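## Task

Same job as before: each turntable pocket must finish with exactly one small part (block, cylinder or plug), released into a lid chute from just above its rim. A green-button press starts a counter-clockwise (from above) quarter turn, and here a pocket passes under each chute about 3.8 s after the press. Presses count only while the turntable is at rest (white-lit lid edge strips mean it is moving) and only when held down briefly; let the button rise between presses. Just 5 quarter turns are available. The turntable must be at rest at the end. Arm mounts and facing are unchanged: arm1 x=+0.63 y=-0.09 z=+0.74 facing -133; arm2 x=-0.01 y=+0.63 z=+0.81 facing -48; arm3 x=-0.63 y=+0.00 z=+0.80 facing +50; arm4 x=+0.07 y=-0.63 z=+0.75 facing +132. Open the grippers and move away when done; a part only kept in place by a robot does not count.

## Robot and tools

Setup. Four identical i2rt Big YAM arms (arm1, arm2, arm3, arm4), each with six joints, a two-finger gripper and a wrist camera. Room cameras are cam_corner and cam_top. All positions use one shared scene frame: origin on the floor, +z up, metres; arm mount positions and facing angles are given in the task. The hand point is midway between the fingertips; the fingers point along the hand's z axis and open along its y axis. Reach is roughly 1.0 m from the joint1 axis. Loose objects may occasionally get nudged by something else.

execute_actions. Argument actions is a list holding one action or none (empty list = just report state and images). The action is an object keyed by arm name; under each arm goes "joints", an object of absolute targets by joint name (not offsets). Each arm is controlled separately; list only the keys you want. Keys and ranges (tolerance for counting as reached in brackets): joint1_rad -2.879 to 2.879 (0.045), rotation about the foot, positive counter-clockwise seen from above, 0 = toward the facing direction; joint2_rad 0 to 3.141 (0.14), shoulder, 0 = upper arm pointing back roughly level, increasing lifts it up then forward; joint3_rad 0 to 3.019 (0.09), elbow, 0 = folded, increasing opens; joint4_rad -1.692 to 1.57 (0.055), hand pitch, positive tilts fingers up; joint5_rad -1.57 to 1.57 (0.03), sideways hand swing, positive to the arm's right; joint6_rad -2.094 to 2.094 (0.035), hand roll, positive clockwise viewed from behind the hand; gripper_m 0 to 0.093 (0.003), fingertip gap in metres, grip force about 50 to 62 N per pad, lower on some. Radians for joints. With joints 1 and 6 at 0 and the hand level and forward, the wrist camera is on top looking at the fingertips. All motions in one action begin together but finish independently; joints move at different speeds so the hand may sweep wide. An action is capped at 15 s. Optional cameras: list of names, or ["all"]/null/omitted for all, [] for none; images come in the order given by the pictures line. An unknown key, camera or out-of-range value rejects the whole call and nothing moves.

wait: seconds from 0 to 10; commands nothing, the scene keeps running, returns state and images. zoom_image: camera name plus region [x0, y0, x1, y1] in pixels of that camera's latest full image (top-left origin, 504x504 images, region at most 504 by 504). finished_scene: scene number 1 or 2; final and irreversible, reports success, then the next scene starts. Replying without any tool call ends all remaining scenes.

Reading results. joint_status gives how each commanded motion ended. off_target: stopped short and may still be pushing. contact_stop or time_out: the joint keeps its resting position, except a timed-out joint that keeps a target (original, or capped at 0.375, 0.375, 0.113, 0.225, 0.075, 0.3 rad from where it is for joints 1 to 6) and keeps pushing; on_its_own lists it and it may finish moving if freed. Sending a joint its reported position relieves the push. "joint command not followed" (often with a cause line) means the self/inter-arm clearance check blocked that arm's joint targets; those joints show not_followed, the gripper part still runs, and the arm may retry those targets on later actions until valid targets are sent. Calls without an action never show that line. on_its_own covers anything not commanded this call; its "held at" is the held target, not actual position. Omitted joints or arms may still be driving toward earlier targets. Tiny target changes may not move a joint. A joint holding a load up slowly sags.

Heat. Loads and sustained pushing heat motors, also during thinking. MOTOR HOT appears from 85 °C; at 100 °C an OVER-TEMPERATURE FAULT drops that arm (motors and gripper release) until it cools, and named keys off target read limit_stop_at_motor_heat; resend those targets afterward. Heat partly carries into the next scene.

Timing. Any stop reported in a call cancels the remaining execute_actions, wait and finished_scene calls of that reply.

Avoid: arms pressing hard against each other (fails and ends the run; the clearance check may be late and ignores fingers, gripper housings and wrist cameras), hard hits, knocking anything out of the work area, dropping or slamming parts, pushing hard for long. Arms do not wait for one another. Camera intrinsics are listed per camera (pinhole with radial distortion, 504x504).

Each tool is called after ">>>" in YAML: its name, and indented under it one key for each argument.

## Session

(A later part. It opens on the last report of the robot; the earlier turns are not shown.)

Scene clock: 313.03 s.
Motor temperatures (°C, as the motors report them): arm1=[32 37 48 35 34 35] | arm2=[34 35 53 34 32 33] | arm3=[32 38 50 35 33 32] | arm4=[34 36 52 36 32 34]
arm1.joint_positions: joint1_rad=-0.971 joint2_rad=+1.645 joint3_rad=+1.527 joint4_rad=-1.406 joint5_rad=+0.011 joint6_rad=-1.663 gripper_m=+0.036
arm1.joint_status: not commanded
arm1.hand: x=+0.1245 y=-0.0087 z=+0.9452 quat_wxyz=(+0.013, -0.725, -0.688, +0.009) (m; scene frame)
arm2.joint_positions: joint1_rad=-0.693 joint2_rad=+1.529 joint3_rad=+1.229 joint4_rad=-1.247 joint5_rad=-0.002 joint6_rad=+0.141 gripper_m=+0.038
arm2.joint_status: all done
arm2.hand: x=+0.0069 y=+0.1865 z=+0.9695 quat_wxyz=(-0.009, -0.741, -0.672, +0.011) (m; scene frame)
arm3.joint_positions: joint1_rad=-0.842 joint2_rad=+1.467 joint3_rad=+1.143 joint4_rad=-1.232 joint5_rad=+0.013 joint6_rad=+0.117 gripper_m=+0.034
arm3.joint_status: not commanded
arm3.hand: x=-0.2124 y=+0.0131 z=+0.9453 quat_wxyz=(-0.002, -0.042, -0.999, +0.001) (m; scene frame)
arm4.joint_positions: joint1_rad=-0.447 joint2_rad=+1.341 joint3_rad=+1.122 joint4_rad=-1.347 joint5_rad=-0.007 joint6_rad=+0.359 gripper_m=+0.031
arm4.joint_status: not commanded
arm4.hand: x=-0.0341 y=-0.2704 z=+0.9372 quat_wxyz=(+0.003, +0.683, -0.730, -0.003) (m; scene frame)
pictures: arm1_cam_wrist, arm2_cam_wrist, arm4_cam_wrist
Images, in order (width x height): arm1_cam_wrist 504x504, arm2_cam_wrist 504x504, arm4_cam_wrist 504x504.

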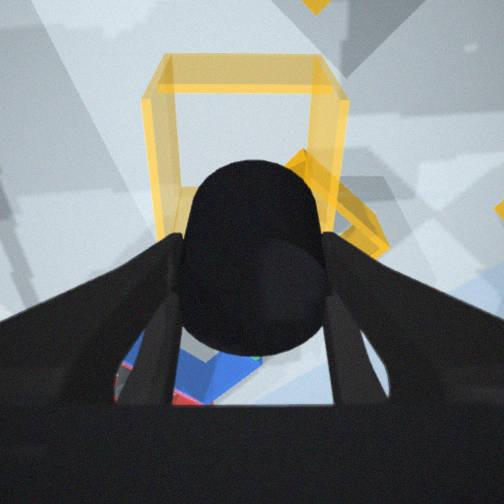

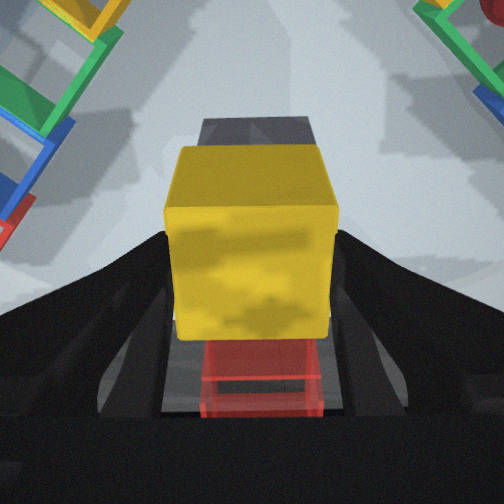

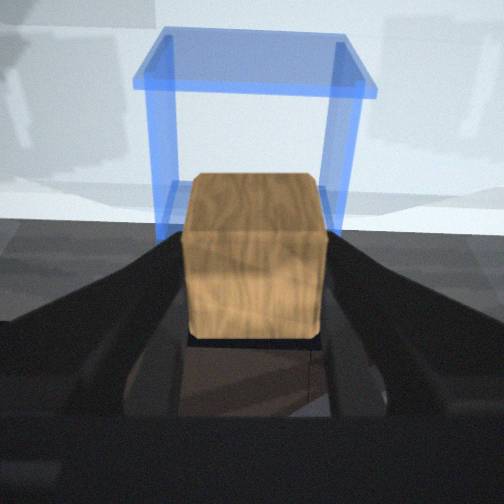

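>>> execute_actions:
  actions:
    - {"arm2":{"joints":{"joint3_rad":1.06,"joint4_rad":-1.1}}}
  cameras: []

>>> wait:
  seconds: 0.2

>>> execute_actions:
  actions:
    - {"arm2":{"joints":{"joint3_rad":1.3,"joint4_rad":-1.27}}}
  cameras: []

>>> wait:
  seconds: 1.6

>>> execute_actions:
  actions:
    - {"arm1":{"joints":{"gripper_m":0.062}},"arm4":{"joints":{"gripper_m":0.06}}}
  cameras: ["cam_top","arm1_cam_wrist","arm4_cam_wrist"]

>>> execute_actions:
  actions:
    - {"arm2":{"joints":{"joint1_rad":-0.66,"joint2_rad":1.262,"joint3_rad":0.875,"joint4_rad":-1.185}},"arm1":{"joints":{"joint2_rad":1.3,"joint3_rad":1.45,"joint4_rad":-1.62}},"arm4":{"joints":{"joint2_rad":1.0,"joint3_rad":0.95,"joint4_rad":-1.5,"gripper_m":0.09}}}
  cameras: ["cam_top","arm2_cam_wrist"]

Scene clock: 329.57 s.
Motor temperatures (°C, as the motors report them): arm1=[32 37 47 35 34 35] | arm2=[34 36 54 35 32 33] | arm3=[32 38 50 35 33 32] | arm4=[34 36 52 36 32 34]
arm1.joint_positions: joint1_rad=-0.971 joint2_rad=+1.645 joint3_rad=+1.527 joint4_rad=-1.406 joint5_rad=+0.011 joint6_rad=-1.663 gripper_m=+0.036
arm1.joint_status: not commanded
arm1.hand: x=+0.1245 y=-0.0087 z=+0.9452 quat_wxyz=(+0.013, -0.725, -0.688, +0.009) (m; scene frame)
arm2.joint_positions: joint1_rad=-0.693 joint2_rad=+1.483 joint3_rad=+1.100 joint4_rad=-1.100 joint5_rad=+0.000 joint6_rad=+0.141 gripper_m=+0.038
arm2.joint_status: all done
arm2.hand: x=+0.0057 y=+0.1988 z=+0.9425 quat_wxyz=(-0.033, -0.740, -0.671, +0.033) (m; scene frame)
arm3.joint_positions: joint1_rad=-0.842 joint2_rad=+1.467 joint3_rad=+1.143 joint4_rad=-1.232 joint5_rad=+0.013 joint6_rad=+0.117 gripper_m=+0.034
arm3.joint_status: not commanded
arm3.hand: x=-0.2124 y=+0.0131 z=+0.9453 quat_wxyz=(-0.002, -0.042, -0.999, +0.001) (m; scene frame)
arm4.joint_positions: joint1_rad=-0.447 joint2_rad=+1.341 joint3_rad=+1.122 joint4_rad=-1.347 joint5_rad=-0.007 joint6_rad=+0.359 gripper_m=+0.031
arm4.joint_status: not commanded
arm4.hand: x=-0.0341 y=-0.2704 z=+0.9372 quat_wxyz=(+0.003, +0.683, -0.730, -0.003) (m; scene frame)
pictures: none
No camera images: the call's "cameras" was empty. Leave "cameras" out to get every camera's image.

Scene clock: 329.77 s.
Motor temperatures (°C, as the motors report them): arm1=[32 37 47 35 34 35] | arm2=[34 36 54 35 32 33] | arm3=[32 38 50 35 33 32] | arm4=[34 36 52 36 32 34]
arm1.joint_positions: joint1_rad=-0.971 joint2_rad=+1.645 joint3_rad=+1.527 joint4_rad=-1.406 joint5_rad=+0.011 joint6_rad=-1.663 gripper_m=+0.036
arm1.joint_status: not commanded
arm1.hand: x=+0.1245 y=-0.0087 z=+0.9452 quat_wxyz=(+0.013, -0.725, -0.688, +0.009) (m; scene frame)
arm2.joint_positions: joint1_rad=-0.693 joint2_rad=+1.483 joint3_rad=+1.100 joint4_rad=-1.100 joint5_rad=+0.000 joint6_rad=+0.141 gripper_m=+0.038
arm2.joint_status: all done
arm2.hand: x=+0.0057 y=+0.1988 z=+0.9425 quat_wxyz=(-0.033, -0.740, -0.671, +0.033) (m; scene frame)
arm3.joint_positions: joint1_rad=-0.842 joint2_rad=+1.467 joint3_rad=+1.143 joint4_rad=-1.232 joint5_rad=+0.013 joint6_rad=+0.117 gripper_m=+0.034
arm3.joint_status: not commanded
arm3.hand: x=-0.2124 y=+0.0131 z=+0.9453 quat_wxyz=(-0.002, -0.042, -0.999, +0.001) (m; scene frame)
arm4.joint_positions: joint1_rad=-0.447 joint2_rad=+1.341 joint3_rad=+1.122 joint4_rad=-1.347 joint5_rad=-0.007 joint6_rad=+0.359 gripper_m=+0.031
arm4.joint_status: not commanded
arm4.hand: x=-0.0341 y=-0.2704 z=+0.9372 quat_wxyz=(+0.003, +0.683, -0.730, -0.003) (m; scene frame)
wait: 0.20 s; no rest
pictures: arm1_cam_wrist, arm2_cam_wrist, arm3_cam_wrist, arm4_cam_wrist, cam_corner, cam_top
Images, in order (width x height): arm1_cam_wrist 504x504, arm2_cam_wrist 504x504, arm3_cam_wrist 504x504, arm4_cam_wrist 504x504, cam_corner 504x504, cam_top 504x504.

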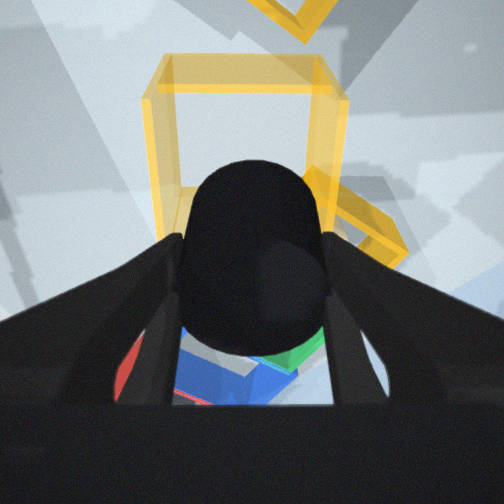

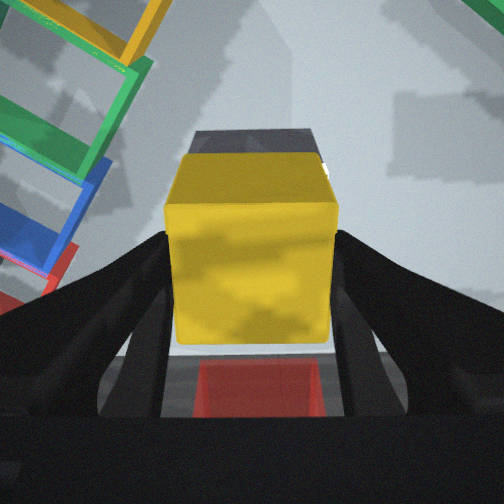

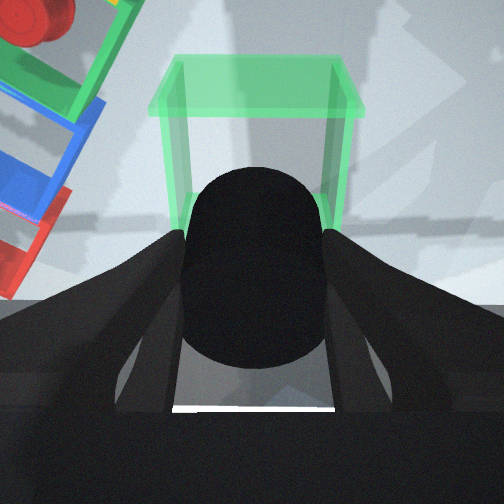

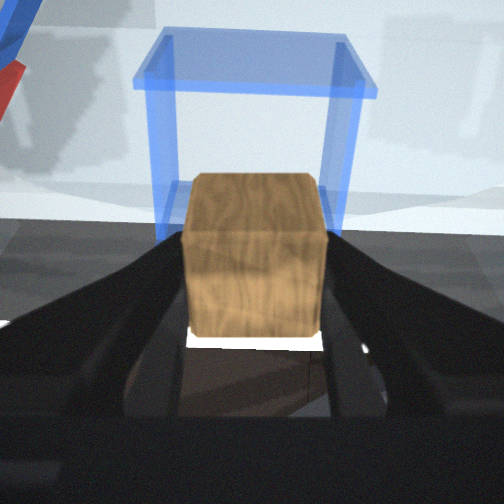

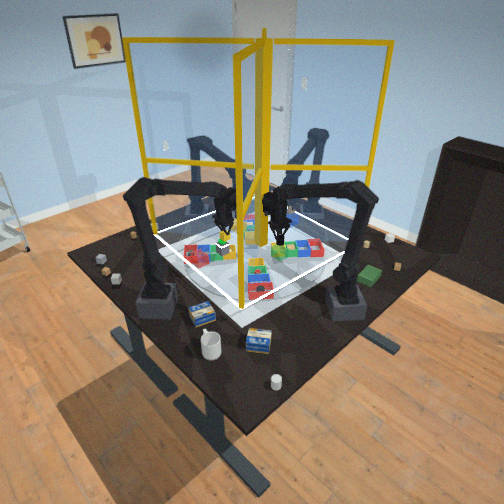

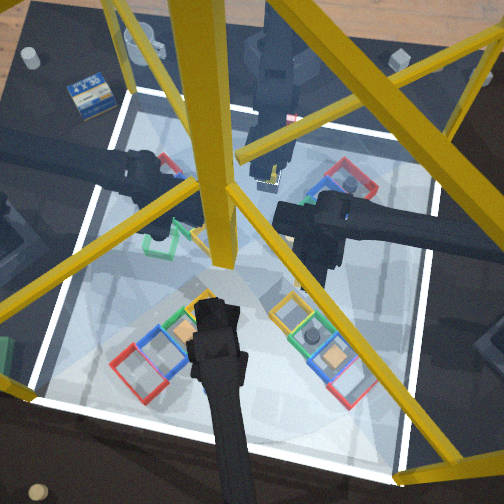

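Scene clock: 330.80 s.
Motor temperatures (°C, as the motors report them): arm1=[32 37 47 35 34 35] | arm2=[34 36 54 35 32 33] | arm3=[32 38 50 35 33 32] | arm4=[34 36 52 36 32 34]
arm1.joint_positions: joint1_rad=-0.971 joint2_rad=+1.645 joint3_rad=+1.527 joint4_rad=-1.406 joint5_rad=+0.011 joint6_rad=-1.663 gripper_m=+0.036
arm1.joint_status: not commanded
arm1.hand: x=+0.1245 y=-0.0087 z=+0.9452 quat_wxyz=(+0.013, -0.725, -0.688, +0.009) (m; scene frame)
arm2.joint_positions: joint1_rad=-0.693 joint2_rad=+1.520 joint3_rad=+1.266 joint4_rad=-1.260 joint5_rad=+0.000 joint6_rad=+0.142 gripper_m=+0.038
arm2.joint_status: all done
arm2.hand: x=+0.0070 y=+0.1772 z=+0.9872 quat_wxyz=(-0.021, -0.741, -0.671, +0.023) (m; scene frame)
arm3.joint_positions: joint1_rad=-0.842 joint2_rad=+1.467 joint3_rad=+1.143 joint4_rad=-1.232 joint5_rad=+0.013 joint6_rad=+0.117 gripper_m=+0.034
arm3.joint_status: not commanded
arm3.hand: x=-0.2124 y=+0.0131 z=+0.9453 quat_wxyz=(-0.002, -0.042, -0.999, +0.001) (m; scene frame)
arm4.joint_positions: joint1_rad=-0.447 joint2_rad=+1.341 joint3_rad=+1.122 joint4_rad=-1.347 joint5_rad=-0.007 joint6_rad=+0.359 gripper_m=+0.031
arm4.joint_status: not commanded
arm4.hand: x=-0.0341 y=-0.2704 z=+0.9372 quat_wxyz=(+0.003, +0.683, -0.730, -0.003) (m; scene frame)
pictures: none
No camera images: the call's "cameras" was empty. Leave "cameras" out to get every camera's image.

Scene clock: 332.40 s.
Motor temperatures (°C, as the motors report them): arm1=[32 37 47 35 34 35] | arm2=[34 36 54 35 32 33] | arm3=[32 38 50 35 33 32] | arm4=[34 36 52 36 32 34]
arm1.joint_positions: joint1_rad=-0.971 joint2_rad=+1.645 joint3_rad=+1.527 joint4_rad=-1.406 joint5_rad=+0.011 joint6_rad=-1.663 gripper_m=+0.036
arm1.joint_status: not commanded
arm1.hand: x=+0.1245 y=-0.0087 z=+0.9452 quat_wxyz=(+0.013, -0.725, -0.688, +0.009) (m; scene frame)
arm2.joint_positions: joint1_rad=-0.693 joint2_rad=+1.520 joint3_rad=+1.266 joint4_rad=-1.260 joint5_rad=+0.000 joint6_rad=+0.142 gripper_m=+0.038
arm2.joint_status: all done
arm2.hand: x=+0.0070 y=+0.1772 z=+0.9872 quat_wxyz=(-0.021, -0.741, -0.671, +0.023) (m; scene frame)
arm3.joint_positions: joint1_rad=-0.842 joint2_rad=+1.467 joint3_rad=+1.143 joint4_rad=-1.232 joint5_rad=+0.013 joint6_rad=+0.117 gripper_m=+0.034
arm3.joint_status: not commanded
arm3.hand: x=-0.2124 y=+0.0131 z=+0.9453 quat_wxyz=(-0.002, -0.042, -0.999, +0.001) (m; scene frame)
arm4.joint_positions: joint1_rad=-0.447 joint2_rad=+1.341 joint3_rad=+1.122 joint4_rad=-1.347 joint5_rad=-0.007 joint6_rad=+0.359 gripper_m=+0.031
arm4.joint_status: not commanded
arm4.hand: x=-0.0341 y=-0.2704 z=+0.9372 quat_wxyz=(+0.003, +0.683, -0.730, -0.003) (m; scene frame)
wait: 1.60 s; at rest by 0.27 s
pictures: arm1_cam_wrist, arm2_cam_wrist, arm3_cam_wrist, arm4_cam_wrist, cam_corner, cam_top
Images, in order (width x height): arm1_cam_wrist 504x504, arm2_cam_wrist 504x504, arm3_cam_wrist 504x504, arm4_cam_wrist 504x504, cam_corner 504x504, cam_top 504x504.

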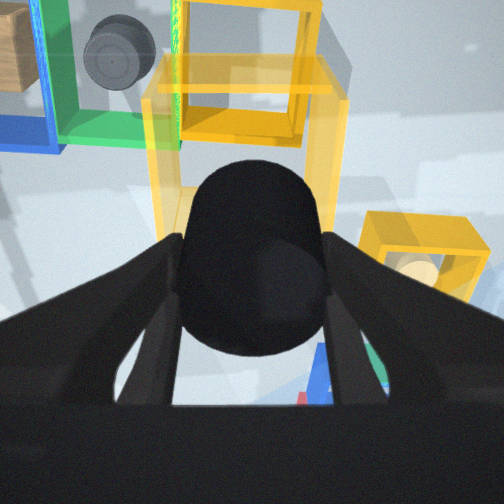

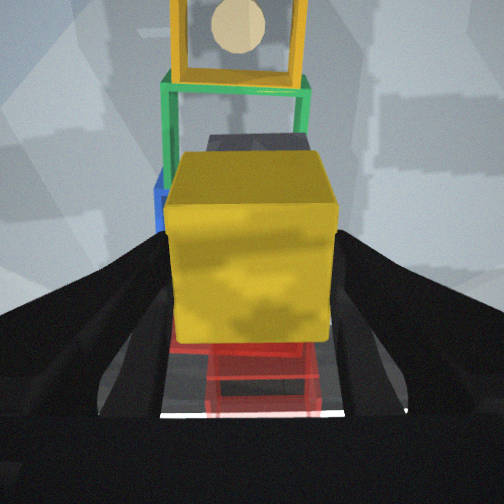

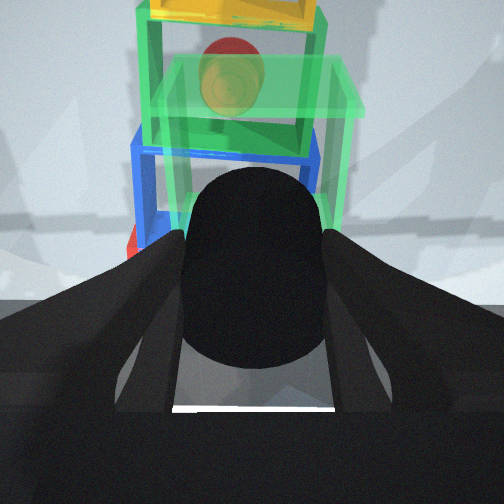

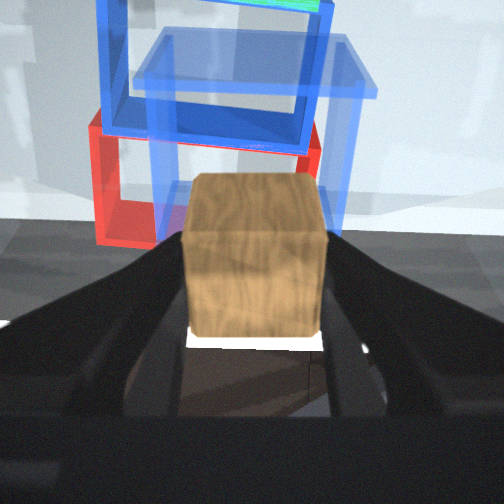

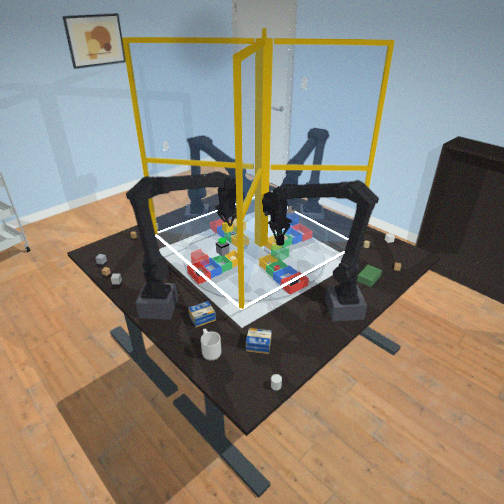

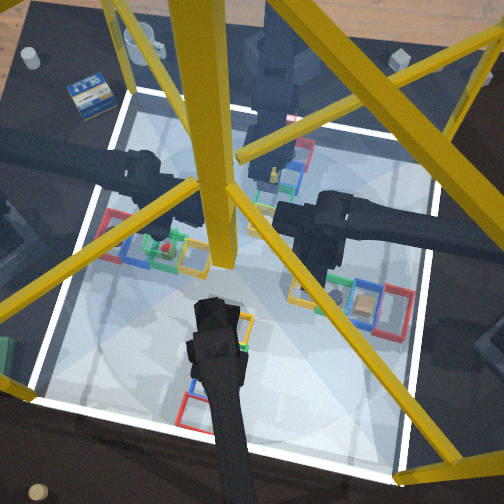

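Scene clock: 332.97 s.
Motor temperatures (°C, as the motors report them): arm1=[32 37 47 35 34 35] | arm2=[34 36 54 35 32 33] | arm3=[32 38 50 35 33 32] | arm4=[34 36 52 36 32 34]
arm1.joint_positions: joint1_rad=-0.971 joint2_rad=+1.645 joint3_rad=+1.527 joint4_rad=-1.406 joint5_rad=+0.011 joint6_rad=-1.663 gripper_m=+0.062
arm1.joint_status: all done
arm1.hand: x=+0.1245 y=-0.0087 z=+0.9452 quat_wxyz=(+0.013, -0.725, -0.688, +0.009) (m; scene frame)
arm2.joint_positions: joint1_rad=-0.693 joint2_rad=+1.520 joint3_rad=+1.266 joint4_rad=-1.260 joint5_rad=+0.000 joint6_rad=+0.142 gripper_m=+0.038
arm2.joint_status: not commanded
arm2.hand: x=+0.0070 y=+0.1772 z=+0.9872 quat_wxyz=(-0.021, -0.741, -0.671, +0.023) (m; scene frame)
arm3.joint_positions: joint1_rad=-0.842 joint2_rad=+1.467 joint3_rad=+1.143 joint4_rad=-1.232 joint5_rad=+0.013 joint6_rad=+0.117 gripper_m=+0.034
arm3.joint_status: not commanded
arm3.hand: x=-0.2124 y=+0.0131 z=+0.9453 quat_wxyz=(-0.002, -0.042, -0.999, +0.001) (m; scene frame)
arm4.joint_positions: joint1_rad=-0.447 joint2_rad=+1.341 joint3_rad=+1.122 joint4_rad=-1.347 joint5_rad=-0.007 joint6_rad=+0.359 gripper_m=+0.060
arm4.joint_status: all done
arm4.hand: x=-0.0341 y=-0.2704 z=+0.9372 quat_wxyz=(+0.003, +0.683, -0.730, -0.003) (m; scene frame)
pictures: arm1_cam_wrist, arm4_cam_wrist, cam_top
Images, in order (width x height): arm1_cam_wrist 504x504, arm4_cam_wrist 504x504, cam_top 504x504.

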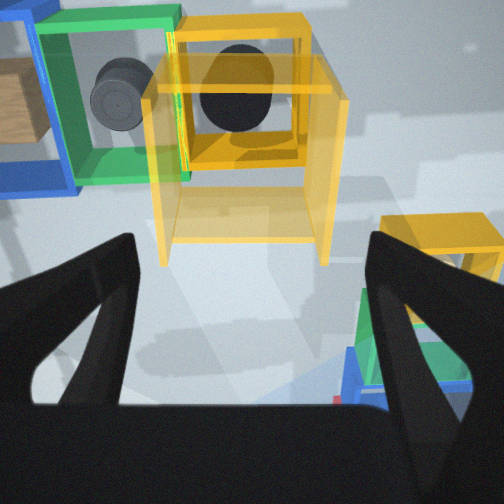

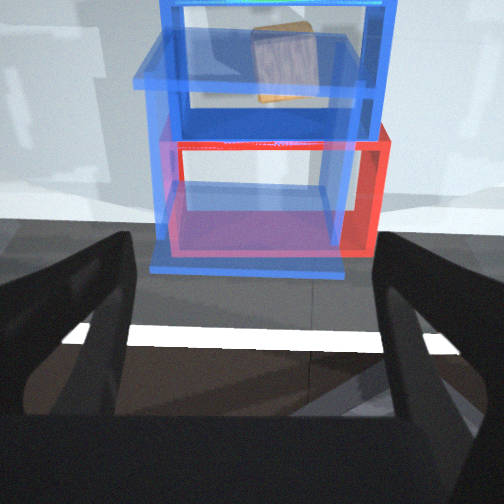

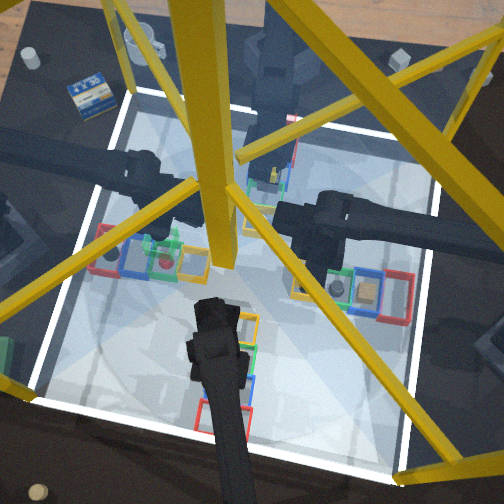

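Scene clock: 334.40 s.
Motor temperatures (°C, as the motors report them): arm1=[32 37 47 35 34 35] | arm2=[34 36 54 35 32 33] | arm3=[32 38 50 35 33 32] | arm4=[34 36 51 36 32 34]
arm1.joint_positions: joint1_rad=-0.971 joint2_rad=+1.290 joint3_rad=+1.447 joint4_rad=-1.608 joint5_rad=+0.011 joint6_rad=-1.663 gripper_m=+0.062
arm1.joint_status: all done
arm1.hand: x=+0.2411 y=-0.0247 z=+1.0634 quat_wxyz=(+0.042, -0.725, -0.687, +0.031) (m; scene frame)
arm2.joint_positions: joint1_rad=-0.662 joint2_rad=+1.261 joint3_rad=+0.866 joint4_rad=-1.194 joint5_rad=+0.000 joint6_rad=+0.144 gripper_m=+0.038
arm2.joint_status: all done
arm2.hand: x=+0.0109 y=+0.3124 z=+0.9347 quat_wxyz=(+0.008, -0.731, -0.682, -0.001) (m; scene frame)
arm3.joint_positions: joint1_rad=-0.842 joint2_rad=+1.467 joint3_rad=+1.143 joint4_rad=-1.232 joint5_rad=+0.013 joint6_rad=+0.117 gripper_m=+0.034
arm3.joint_status: not commanded
arm3.hand: x=-0.2124 y=+0.0131 z=+0.9453 quat_wxyz=(-0.002, -0.042, -0.999, +0.001) (m; scene frame)
arm4.joint_positions: joint1_rad=-0.447 joint2_rad=+0.988 joint3_rad=+0.953 joint4_rad=-1.494 joint5_rad=-0.007 joint6_rad=+0.360 gripper_m=+0.090
arm4.joint_status: all done
arm4.hand: x=-0.0014 y=-0.3788 z=+0.9765 quat_wxyz=(-0.005, +0.683, -0.730, -0.020) (m; scene frame)
pictures: arm2_cam_wrist, cam_top
Images, in order (width x height): arm2_cam_wrist 504x504, cam_top 504x504.

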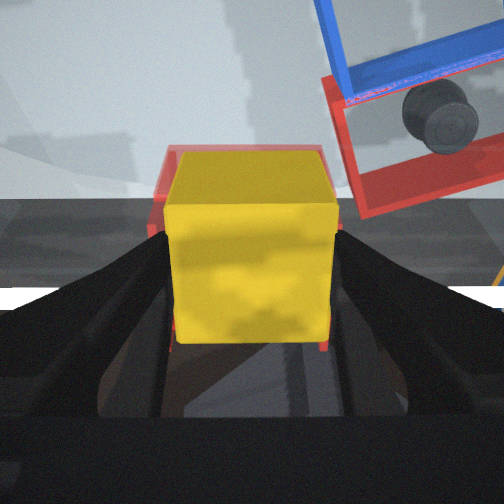

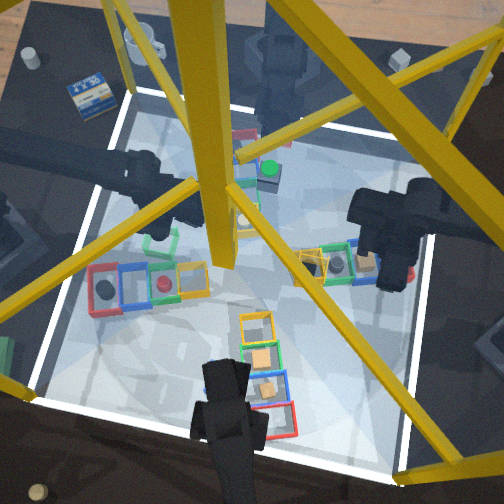

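>>> zoom_image:
  camera: "arm2_cam_wrist"
  region: [100, 100, 400, 400]

Region (100, 100, 400, 400) of arm2_cam_wrist's 504x504 image, scaled by 1.680, with more detail than that image has.

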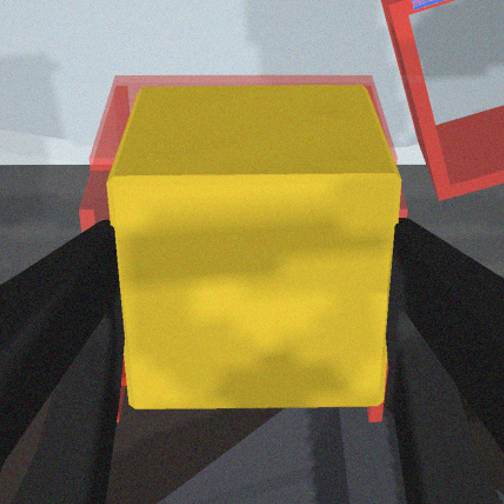

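>>> execute_actions:
  actions:
    - {"arm1":{"joints":{"joint1_rad":-0.5,"joint2_rad":0.95,"joint3_rad":0.85,"joint4_rad":-1.45,"joint6_rad":-0.3,"gripper_m":0.09}},"arm2":{"joints":{"joint1_rad":-0.63,"joint2_rad":1.147,"joint3_rad":0.79,"joint4_rad":-1.23}},"arm4":{"joints":{"joint1_rad":0.9,"joint2_rad":1.0,"joint3_rad":0.97,"joint4_rad":-0.94,"joint6_rad":0.0}}}
  cameras: ["arm2_cam_wrist","arm4_cam_wrist","cam_top"]

Scene clock: 388.13 s.
Motor temperatures (°C, as the motors report them): arm1=[32 36 48 35 34 35] | arm2=[34 35 52 34 32 33] | arm3=[32 39 51 35 33 32] | arm4=[34 35 49 36 32 34]
arm1.joint_positions: joint1_rad=-0.504 joint2_rad=+0.944 joint3_rad=+0.857 joint4_rad=-1.466 joint5_rad=+0.009 joint6_rad=-0.309 gripper_m=+0.090
arm1.joint_status: all done
arm1.hand: x=+0.3996 y=-0.1583 z=+0.9364 quat_wxyz=(-0.002, -0.951, -0.311, +0.004) (m; scene frame)
arm2.joint_positions: joint1_rad=-0.634 joint2_rad=+1.142 joint3_rad=+0.784 joint4_rad=-1.223 joint5_rad=+0.000 joint6_rad=+0.144 gripper_m=+0.038
arm2.joint_status: all done
arm2.hand: x=+0.0159 y=+0.3509 z=+0.9389 quat_wxyz=(+0.005, -0.722, -0.692, +0.001) (m; scene frame)
arm3.joint_positions: joint1_rad=-0.842 joint2_rad=+1.467 joint3_rad=+1.143 joint4_rad=-1.232 joint5_rad=+0.013 joint6_rad=+0.117 gripper_m=+0.034
arm3.joint_status: not commanded
arm3.hand: x=-0.2124 y=+0.0131 z=+0.9453 quat_wxyz=(-0.002, -0.042, -0.999, +0.001) (m; scene frame)
arm4.joint_positions: joint1_rad=+0.894 joint2_rad=+0.994 joint3_rad=+0.953 joint4_rad=-0.956 joint5_rad=-0.007 joint6_rad=+0.014 gripper_m=+0.090
arm4.joint_status: all done
arm4.hand: x=-0.3115 y=-0.6546 z=+1.0148 quat_wxyz=(+0.015, +0.959, +0.024, -0.283) (m; scene frame)
pictures: arm2_cam_wrist, arm4_cam_wrist, cam_top
Images, in order (width x height): arm2_cam_wrist 504x504, arm4_cam_wrist 504x504, cam_top 504x504.

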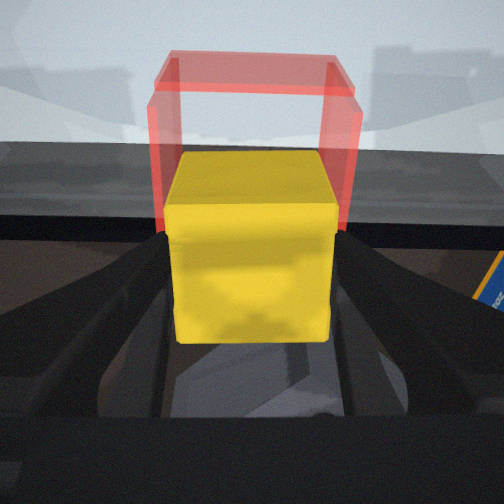

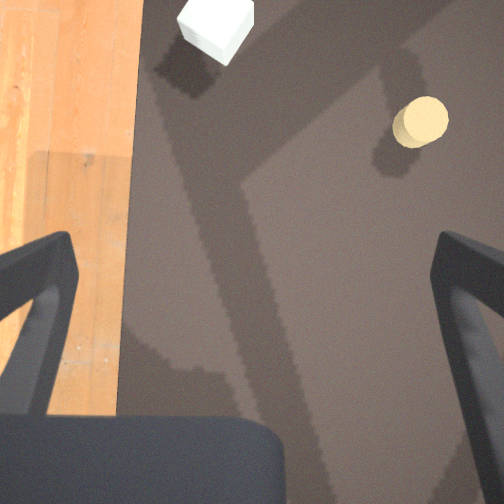

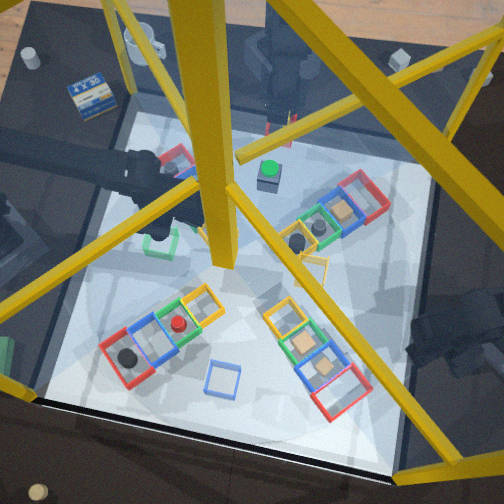

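>>> execute_actions:
  actions:
    - {"arm1":{"joints":{"joint1_rad":0.45,"joint2_rad":1.2,"joint3_rad":0.97,"joint4_rad":-1.33,"joint6_rad":0.0}},"arm2":{"joints":{"joint1_rad":-0.69,"joint2_rad":1.2,"joint3_rad":1.3,"joint4_rad":-1.6}},"arm4":{"joints":{"joint1_rad":0.641,"joint2_rad":1.765,"joint3_rad":1.29,"joint4_rad":-1.045}}}
  cameras: ["arm4_cam_wrist"]

Scene clock: 413.97 s.
Motor temperatures (°C, as the motors report them): arm1=[32 36 48 35 34 35] | arm2=[34 35 52 34 32 33] | arm3=[32 39 51 35 33 32] | arm4=[34 35 51 36 32 34]
arm1.joint_positions: joint1_rad=+0.449 joint2_rad=+1.205 joint3_rad=+0.936 joint4_rad=-1.339 joint5_rad=+0.010 joint6_rad=-0.009 gripper_m=+0.090
arm1.joint_status: all done
arm1.hand: x=+0.5360 y=-0.3795 z=+0.9035 quat_wxyz=(+0.007, -0.800, -0.599, -0.015) (m; scene frame)
arm2.joint_positions: joint1_rad=-0.689 joint2_rad=+1.193 joint3_rad=+1.265 joint4_rad=-1.589 joint5_rad=-0.001 joint6_rad=+0.144 gripper_m=+0.038
arm2.joint_status: all done
arm2.hand: x=+0.0046 y=+0.2922 z=+1.1054 quat_wxyz=(-0.020, -0.740, -0.672, +0.021) (m; scene frame)
arm3.joint_positions: joint1_rad=-0.842 joint2_rad=+1.467 joint3_rad=+1.143 joint4_rad=-1.232 joint5_rad=+0.013 joint6_rad=+0.117 gripper_m=+0.034
arm3.joint_status: not commanded
arm3.hand: x=-0.2124 y=+0.0131 z=+0.9453 quat_wxyz=(-0.002, -0.042, -0.999, +0.001) (m; scene frame)
arm4.joint_positions: joint1_rad=+0.637 joint2_rad=+1.791 joint3_rad=+1.261 joint4_rad=-1.037 joint5_rad=-0.007 joint6_rad=+0.013 gripper_m=+0.090
arm4.joint_status: all done
arm4.hand: x=-0.4172 y=-0.5342 z=+0.7983 quat_wxyz=(+0.004, +0.995, -0.103, -0.002) (m; scene frame)
pictures: arm4_cam_wrist
Images, in order (width x height): arm4_cam_wrist 504x504.

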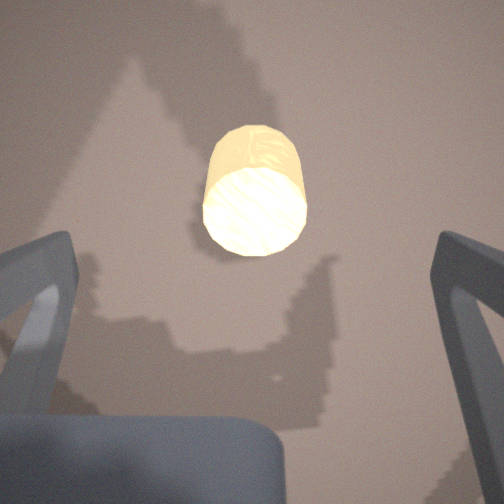

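>>> execute_actions:
  actions:
    - {"arm1":{"joints":{"joint2_rad":1.548,"joint3_rad":1.13,"joint4_rad":-1.105}},"arm2":{"joints":{"joint2_rad":1.52,"joint4_rad":-1.27}},"arm4":{"joints":{"joint2_rad":1.835,"joint3_rad":1.175,"joint4_rad":-0.895}}}
  cameras: ["arm1_cam_wrist","arm4_cam_wrist"]

Scene clock: 427.97 s.
Motor temperatures (°C, as the motors report them): arm1=[32 36 50 35 34 35] | arm2=[34 35 55 34 32 33] | arm3=[32 39 51 35 33 32] | arm4=[34 37 51 36 32 34]
arm1.joint_positions: joint1_rad=+0.449 joint2_rad=+1.552 joint3_rad=+1.109 joint4_rad=-1.120 joint5_rad=+0.010 joint6_rad=-0.008 gripper_m=+0.090
arm1.joint_status: all done
arm1.hand: x=+0.5017 y=-0.4959 z=+0.8441 quat_wxyz=(-0.007, -0.801, -0.599, +0.004) (m; scene frame)
arm2.joint_positions: joint1_rad=-0.696 joint2_rad=+1.528 joint3_rad=+1.266 joint4_rad=-1.283 joint5_rad=-0.002 joint6_rad=+0.144 gripper_m=+0.038
arm2.joint_status: all done
arm2.hand: x=+0.0058 y=+0.1823 z=+0.9838 quat_wxyz=(-0.010, -0.743, -0.670, +0.012) (m; scene frame)
arm3.joint_positions: joint1_rad=-0.842 joint2_rad=+1.467 joint3_rad=+1.143 joint4_rad=-1.232 joint5_rad=+0.013 joint6_rad=+0.117 gripper_m=+0.034
arm3.joint_status: not commanded
arm3.hand: x=-0.2124 y=+0.0131 z=+0.9453 quat_wxyz=(-0.002, -0.042, -0.999, +0.001) (m; scene frame)
arm4.joint_positions: joint1_rad=+0.637 joint2_rad=+1.836 joint3_rad=+1.175 joint4_rad=-0.907 joint5_rad=-0.007 joint6_rad=+0.013 gripper_m=+0.090
arm4.joint_status: all done
arm4.hand: x=-0.4051 y=-0.5367 z=+0.7497 quat_wxyz=(+0.004, +0.995, -0.103, -0.002) (m; scene frame)
pictures: arm1_cam_wrist, arm4_cam_wrist
Images, in order (width x height): arm1_cam_wrist 504x504, arm4_cam_wrist 504x504.

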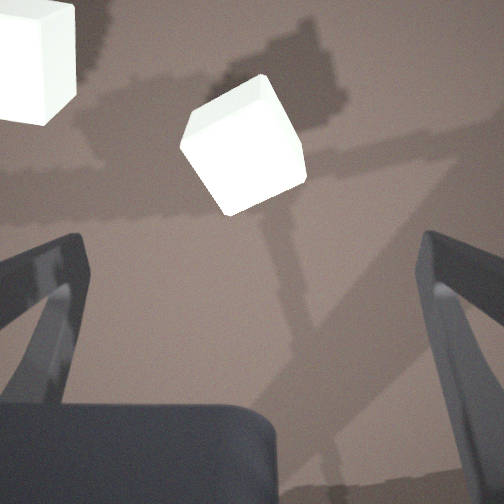

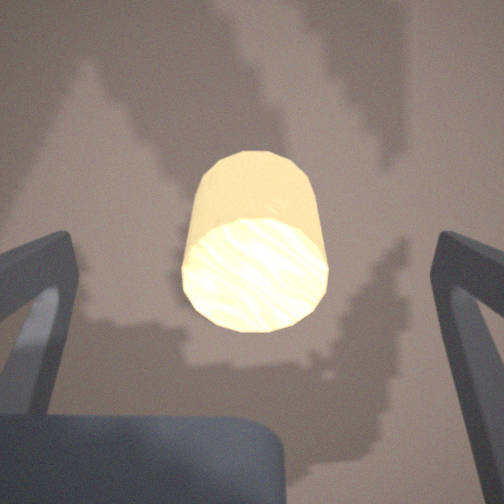

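>>> execute_actions:
  actions: []

Scene clock: 453.33 s.
Motor temperatures (°C, as the motors report them): arm1=[32 37 49 35 34 35] | arm2=[34 36 56 34 32 33] | arm3=[32 39 52 35 33 32] | arm4=[34 37 48 36 32 34]
arm1.joint_positions: joint1_rad=+0.449 joint2_rad=+1.552 joint3_rad=+1.109 joint4_rad=-1.120 joint5_rad=+0.010 joint6_rad=-0.008 gripper_m=+0.090
arm1.joint_status: all done
arm1.hand: x=+0.5017 y=-0.4959 z=+0.8441 quat_wxyz=(-0.007, -0.801, -0.599, +0.004) (m; scene frame)
arm2.joint_positions: joint1_rad=-0.696 joint2_rad=+1.528 joint3_rad=+1.266 joint4_rad=-1.283 joint5_rad=-0.002 joint6_rad=+0.144 gripper_m=+0.038
arm2.joint_status: all done
arm2.hand: x=+0.0058 y=+0.1823 z=+0.9838 quat_wxyz=(-0.010, -0.743, -0.670, +0.012) (m; scene frame)
arm3.joint_positions: joint1_rad=-0.842 joint2_rad=+1.467 joint3_rad=+1.143 joint4_rad=-1.232 joint5_rad=+0.013 joint6_rad=+0.117 gripper_m=+0.034
arm3.joint_status: not commanded
arm3.hand: x=-0.2124 y=+0.0131 z=+0.9453 quat_wxyz=(-0.002, -0.042, -0.999, +0.001) (m; scene frame)
arm4.joint_positions: joint1_rad=+0.637 joint2_rad=+1.836 joint3_rad=+1.175 joint4_rad=-0.907 joint5_rad=-0.007 joint6_rad=+0.013 gripper_m=+0.090
arm4.joint_status: all done
arm4.hand: x=-0.4051 y=-0.5367 z=+0.7497 quat_wxyz=(+0.004, +0.995, -0.103, -0.002) (m; scene frame)
pictures: arm1_cam_wrist, arm2_cam_wrist, arm3_cam_wrist, arm4_cam_wrist, cam_corner, cam_top
Images, in order (width x height): arm1_cam_wrist 504x504, arm2_cam_wrist 504x504, arm3_cam_wrist 504x504, arm4_cam_wrist 504x504, cam_corner 504x504, cam_top 504x504.

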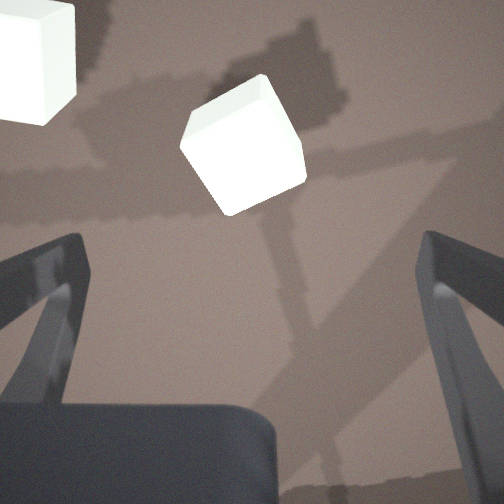

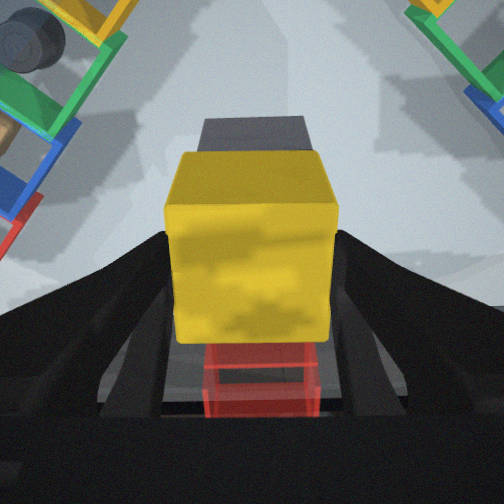

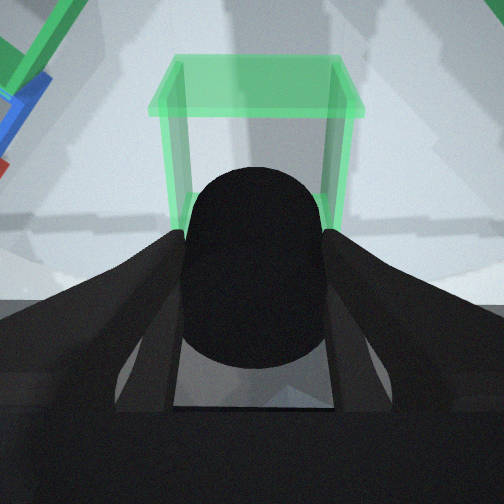

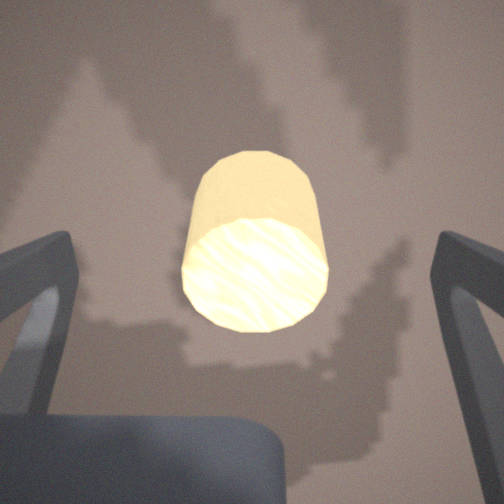

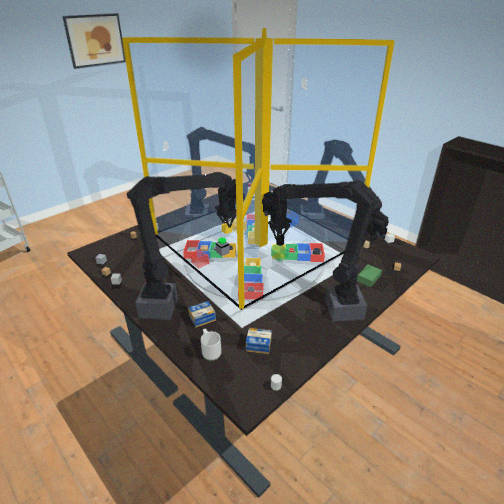

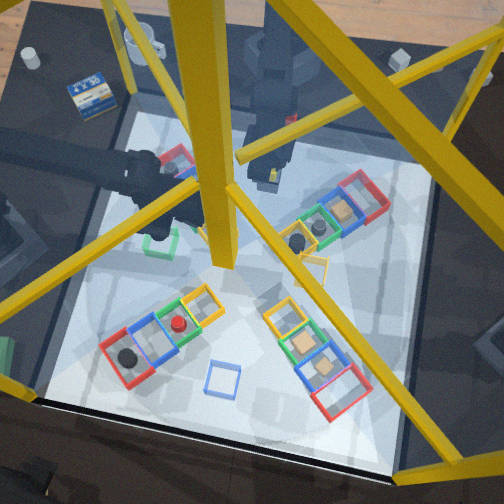

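>>> execute_actions:
  actions:
    - {"arm1":{"joints":{"joint6_rad":-0.47,"joint1_rad":0.46,"joint2_rad":1.61,"joint3_rad":1.04,"joint4_rad":-0.99}},"arm4":{"joints":{"gripper_m":0.018}},"arm2":{"joints":{"joint1_rad":-0.63,"joint2_rad":1.145,"joint3_rad":0.79,"joint4_rad":-1.23,"joint6_rad":0.17}}}
  cameras: ["arm1_cam_wrist","arm2_cam_wrist","arm4_cam_wrist"]

Scene clock: 473.57 s.
Motor temperatures (°C, as the motors report them): arm1=[32 37 49 35 34 35] | arm2=[34 36 56 34 32 33] | arm3=[32 39 52 35 33 32] | arm4=[34 37 47 36 32 34]
arm1.joint_positions: joint1_rad=+0.451 joint2_rad=+1.595 joint3_rad=+1.048 joint4_rad=-1.007 joint5_rad=+0.010 joint6_rad=-0.461 gripper_m=+0.090
arm1.joint_status: all done
arm1.hand: x=+0.5032 y=-0.4960 z=+0.8059 quat_wxyz=(-0.007, -0.645, -0.764, +0.009) (m; scene frame)
arm2.joint_positions: joint1_rad=-0.625 joint2_rad=+1.142 joint3_rad=+0.782 joint4_rad=-1.234 joint5_rad=-0.002 joint6_rad=+0.160 gripper_m=+0.038
arm2.joint_status: all done
arm2.hand: x=+0.0184 y=+0.3546 z=+0.9381 quat_wxyz=(+0.009, -0.724, -0.690, -0.004) (m; scene frame)
arm3.joint_positions: joint1_rad=-0.842 joint2_rad=+1.467 joint3_rad=+1.143 joint4_rad=-1.232 joint5_rad=+0.013 joint6_rad=+0.117 gripper_m=+0.034
arm3.joint_status: not commanded
arm3.hand: x=-0.2124 y=+0.0131 z=+0.9453 quat_wxyz=(-0.002, -0.042, -0.999, +0.001) (m; scene frame)
arm4.joint_positions: joint1_rad=+0.637 joint2_rad=+1.836 joint3_rad=+1.175 joint4_rad=-0.907 joint5_rad=-0.007 joint6_rad=+0.013 gripper_m=+0.031
arm4.joint_status: gripper_m off_target (ended at +0.031, target +0.018)
arm4.hand: x=-0.4051 y=-0.5367 z=+0.7497 quat_wxyz=(+0.004, +0.995, -0.103, -0.002) (m; scene frame)
pictures: arm1_cam_wrist, arm2_cam_wrist, arm4_cam_wrist
Images, in order (width x height): arm1_cam_wrist 504x504, arm2_cam_wrist 504x504, arm4_cam_wrist 504x504.

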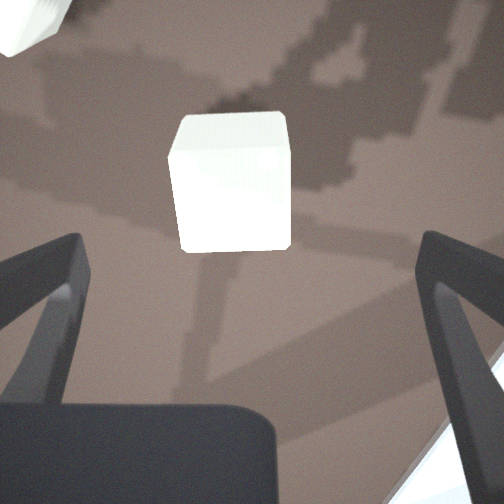

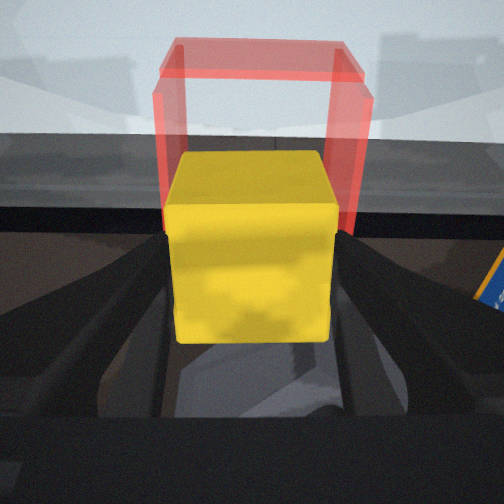

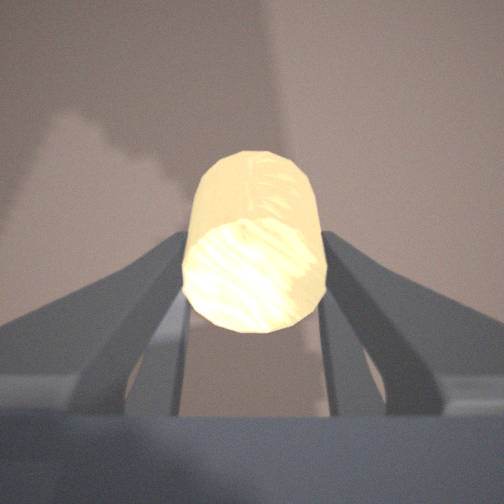

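>>> execute_actions:
  actions:
    - {"arm1":{"joints":{"joint2_rad":1.66,"joint3_rad":0.958,"joint4_rad":-0.855}},"arm4":{"joints":{"joint2_rad":1.0,"joint3_rad":0.9,"joint4_rad":-1.45}},"arm2":{"joints":{"joint1_rad":-0.69,"joint2_rad":1.17,"joint3_rad":1.28,"joint4_rad":-1.6,"joint6_rad":0.15}}}
  cameras: ["arm1_cam_wrist"]

Scene clock: 491.53 s.
Motor temperatures (°C, as the motors report them): arm1=[32 37 47 35 34 35] | arm2=[34 36 54 34 32 33] | arm3=[32 39 52 35 33 32] | arm4=[34 38 47 36 32 34]
arm1.joint_positions: joint1_rad=+0.451 joint2_rad=+1.648 joint3_rad=+0.964 joint4_rad=-0.871 joint5_rad=+0.010 joint6_rad=-0.462 gripper_m=+0.090
arm1.joint_status: all done
arm1.hand: x=+0.5070 y=-0.4861 z=+0.7585 quat_wxyz=(-0.007, -0.645, -0.764, +0.009) (m; scene frame)
arm2.joint_positions: joint1_rad=-0.689 joint2_rad=+1.165 joint3_rad=+1.244 joint4_rad=-1.589 joint5_rad=-0.002 joint6_rad=+0.160 gripper_m=+0.038
arm2.joint_status: all done
arm2.hand: x=+0.0045 y=+0.3014 z=+1.1057 quat_wxyz=(-0.024, -0.745, -0.666, +0.022) (m; scene frame)
arm3.joint_positions: joint1_rad=-0.842 joint2_rad=+1.467 joint3_rad=+1.143 joint4_rad=-1.232 joint5_rad=+0.013 joint6_rad=+0.117 gripper_m=+0.034
arm3.joint_status: not commanded
arm3.hand: x=-0.2124 y=+0.0131 z=+0.9453 quat_wxyz=(-0.002, -0.042, -0.999, +0.001) (m; scene frame)
arm4.joint_positions: joint1_rad=+0.637 joint2_rad=+1.000 joint3_rad=+0.900 joint4_rad=-1.442 joint5_rad=-0.007 joint6_rad=+0.013 gripper_m=+0.031
arm4.joint_status: all done
arm4.hand: x=-0.1816 y=-0.5801 z=+0.9536 quat_wxyz=(+0.003, +0.995, -0.103, -0.014) (m; scene frame)
pictures: arm1_cam_wrist
Images, in order (width x height): arm1_cam_wrist 504x504.

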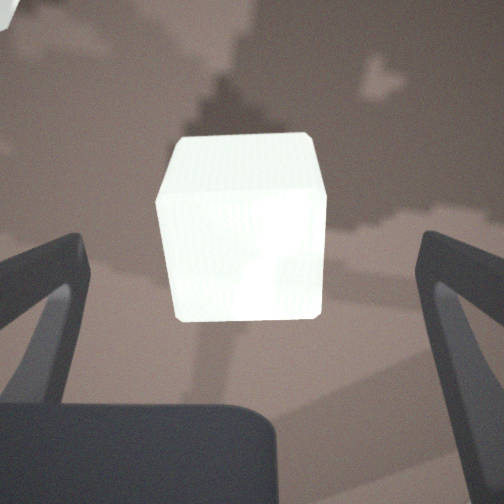

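>>> execute_actions:
  actions:
    - {"arm1":{"joints":{"joint2_rad":1.68,"joint3_rad":0.95,"joint4_rad":-0.86}},"arm4":{"joints":{"joint1_rad":-0.455,"joint6_rad":0.374,"joint3_rad":1.17,"joint4_rad":-1.5}},"arm2":{"joints":{"joint2_rad":1.525,"joint3_rad":1.26,"joint4_rad":-1.235}}}
  cameras: []

>>> execute_actions:
  actions:
    - {"arm1":{"joints":{"gripper_m":0.024}},"arm4":{"joints":{"joint2_rad":1.298,"joint4_rad":-1.40}}}
  cameras: ["arm1_cam_wrist","arm4_cam_wrist","arm2_cam_wrist"]

Scene clock: 499.37 s.
Motor temperatures (°C, as the motors report them): arm1=[32 37 47 35 34 35] | arm2=[34 35 55 34 32 33] | arm3=[32 39 52 35 33 32] | arm4=[34 37 48 36 32 34]
arm1.joint_positions: joint1_rad=+0.451 joint2_rad=+1.651 joint3_rad=+0.964 joint4_rad=-0.871 joint5_rad=+0.010 joint6_rad=-0.462 gripper_m=+0.090
arm1.joint_status: all done
arm1.hand: x=+0.5071 y=-0.4858 z=+0.7573 quat_wxyz=(-0.006, -0.645, -0.764, +0.007) (m; scene frame)
arm2.joint_positions: joint1_rad=-0.695 joint2_rad=+1.532 joint3_rad=+1.240 joint4_rad=-1.248 joint5_rad=-0.003 joint6_rad=+0.159 gripper_m=+0.038
arm2.joint_status: all done
arm2.hand: x=+0.0065 y=+0.1826 z=+0.9725 quat_wxyz=(-0.013, -0.747, -0.664, +0.013) (m; scene frame)
arm3.joint_positions: joint1_rad=-0.842 joint2_rad=+1.467 joint3_rad=+1.143 joint4_rad=-1.232 joint5_rad=+0.013 joint6_rad=+0.117 gripper_m=+0.034
arm3.joint_status: not commanded
arm3.hand: x=-0.2124 y=+0.0131 z=+0.9453 quat_wxyz=(-0.002, -0.042, -0.999, +0.001) (m; scene frame)
arm4.joint_positions: joint1_rad=-0.448 joint2_rad=+1.001 joint3_rad=+1.130 joint4_rad=-1.494 joint5_rad=-0.007 joint6_rad=+0.359 gripper_m=+0.031
arm4.joint_status: all done
arm4.hand: x=-0.0131 y=-0.3390 z=+1.0457 quat_wxyz=(-0.042, +0.680, -0.727, -0.093) (m; scene frame)
pictures: none
No camera images: the call's "cameras" was empty. Leave "cameras" out to get every camera's image.

Scene clock: 500.47 s.
Motor temperatures (°C, as the motors report them): arm1=[32 37 47 35 34 35] | arm2=[34 36 55 34 32 33] | arm3=[32 39 52 35 33 32] | arm4=[34 37 48 36 32 34]
arm1.joint_positions: joint1_rad=+0.451 joint2_rad=+1.651 joint3_rad=+0.964 joint4_rad=-0.871 joint5_rad=+0.010 joint6_rad=-0.462 gripper_m=+0.039
arm1.joint_status: gripper_m off_target (ended at +0.039, target +0.024)
arm1.hand: x=+0.5072 y=-0.4857 z=+0.7572 quat_wxyz=(-0.006, -0.645, -0.764, +0.007) (m; scene frame)
arm2.joint_positions: joint1_rad=-0.695 joint2_rad=+1.532 joint3_rad=+1.240 joint4_rad=-1.248 joint5_rad=-0.003 joint6_rad=+0.159 gripper_m=+0.038
arm2.joint_status: not commanded
arm2.hand: x=+0.0065 y=+0.1826 z=+0.9725 quat_wxyz=(-0.013, -0.747, -0.664, +0.013) (m; scene frame)
arm3.joint_positions: joint1_rad=-0.842 joint2_rad=+1.467 joint3_rad=+1.143 joint4_rad=-1.232 joint5_rad=+0.013 joint6_rad=+0.117 gripper_m=+0.034
arm3.joint_status: not commanded
arm3.hand: x=-0.2124 y=+0.0131 z=+0.9453 quat_wxyz=(-0.002, -0.042, -0.999, +0.001) (m; scene frame)
arm4.joint_positions: joint1_rad=-0.448 joint2_rad=+1.320 joint3_rad=+1.130 joint4_rad=-1.408 joint5_rad=-0.007 joint6_rad=+0.359 gripper_m=+0.031
arm4.joint_status: all done
arm4.hand: x=-0.0299 y=-0.2834 z=+0.9476 quat_wxyz=(+0.010, +0.683, -0.730, +0.011) (m; scene frame)
pictures: arm1_cam_wrist, arm2_cam_wrist, arm4_cam_wrist
Images, in order (width x height): arm1_cam_wrist 504x504, arm2_cam_wrist 504x504, arm4_cam_wrist 504x504.

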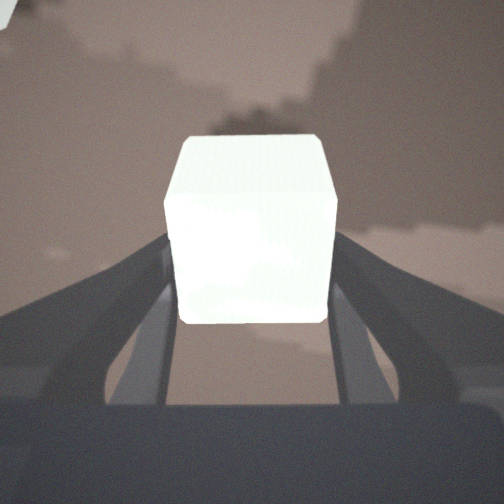

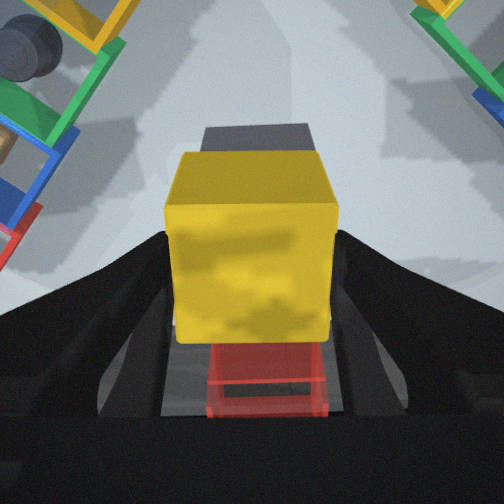

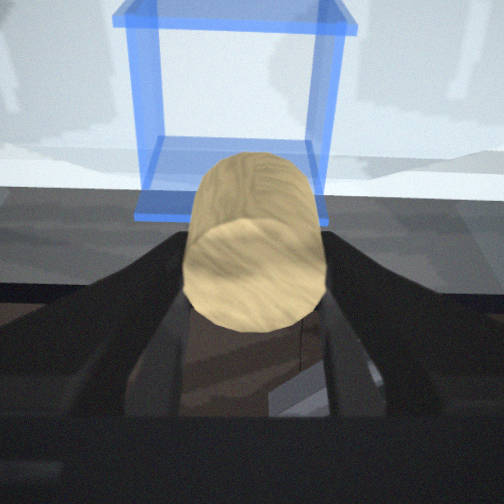

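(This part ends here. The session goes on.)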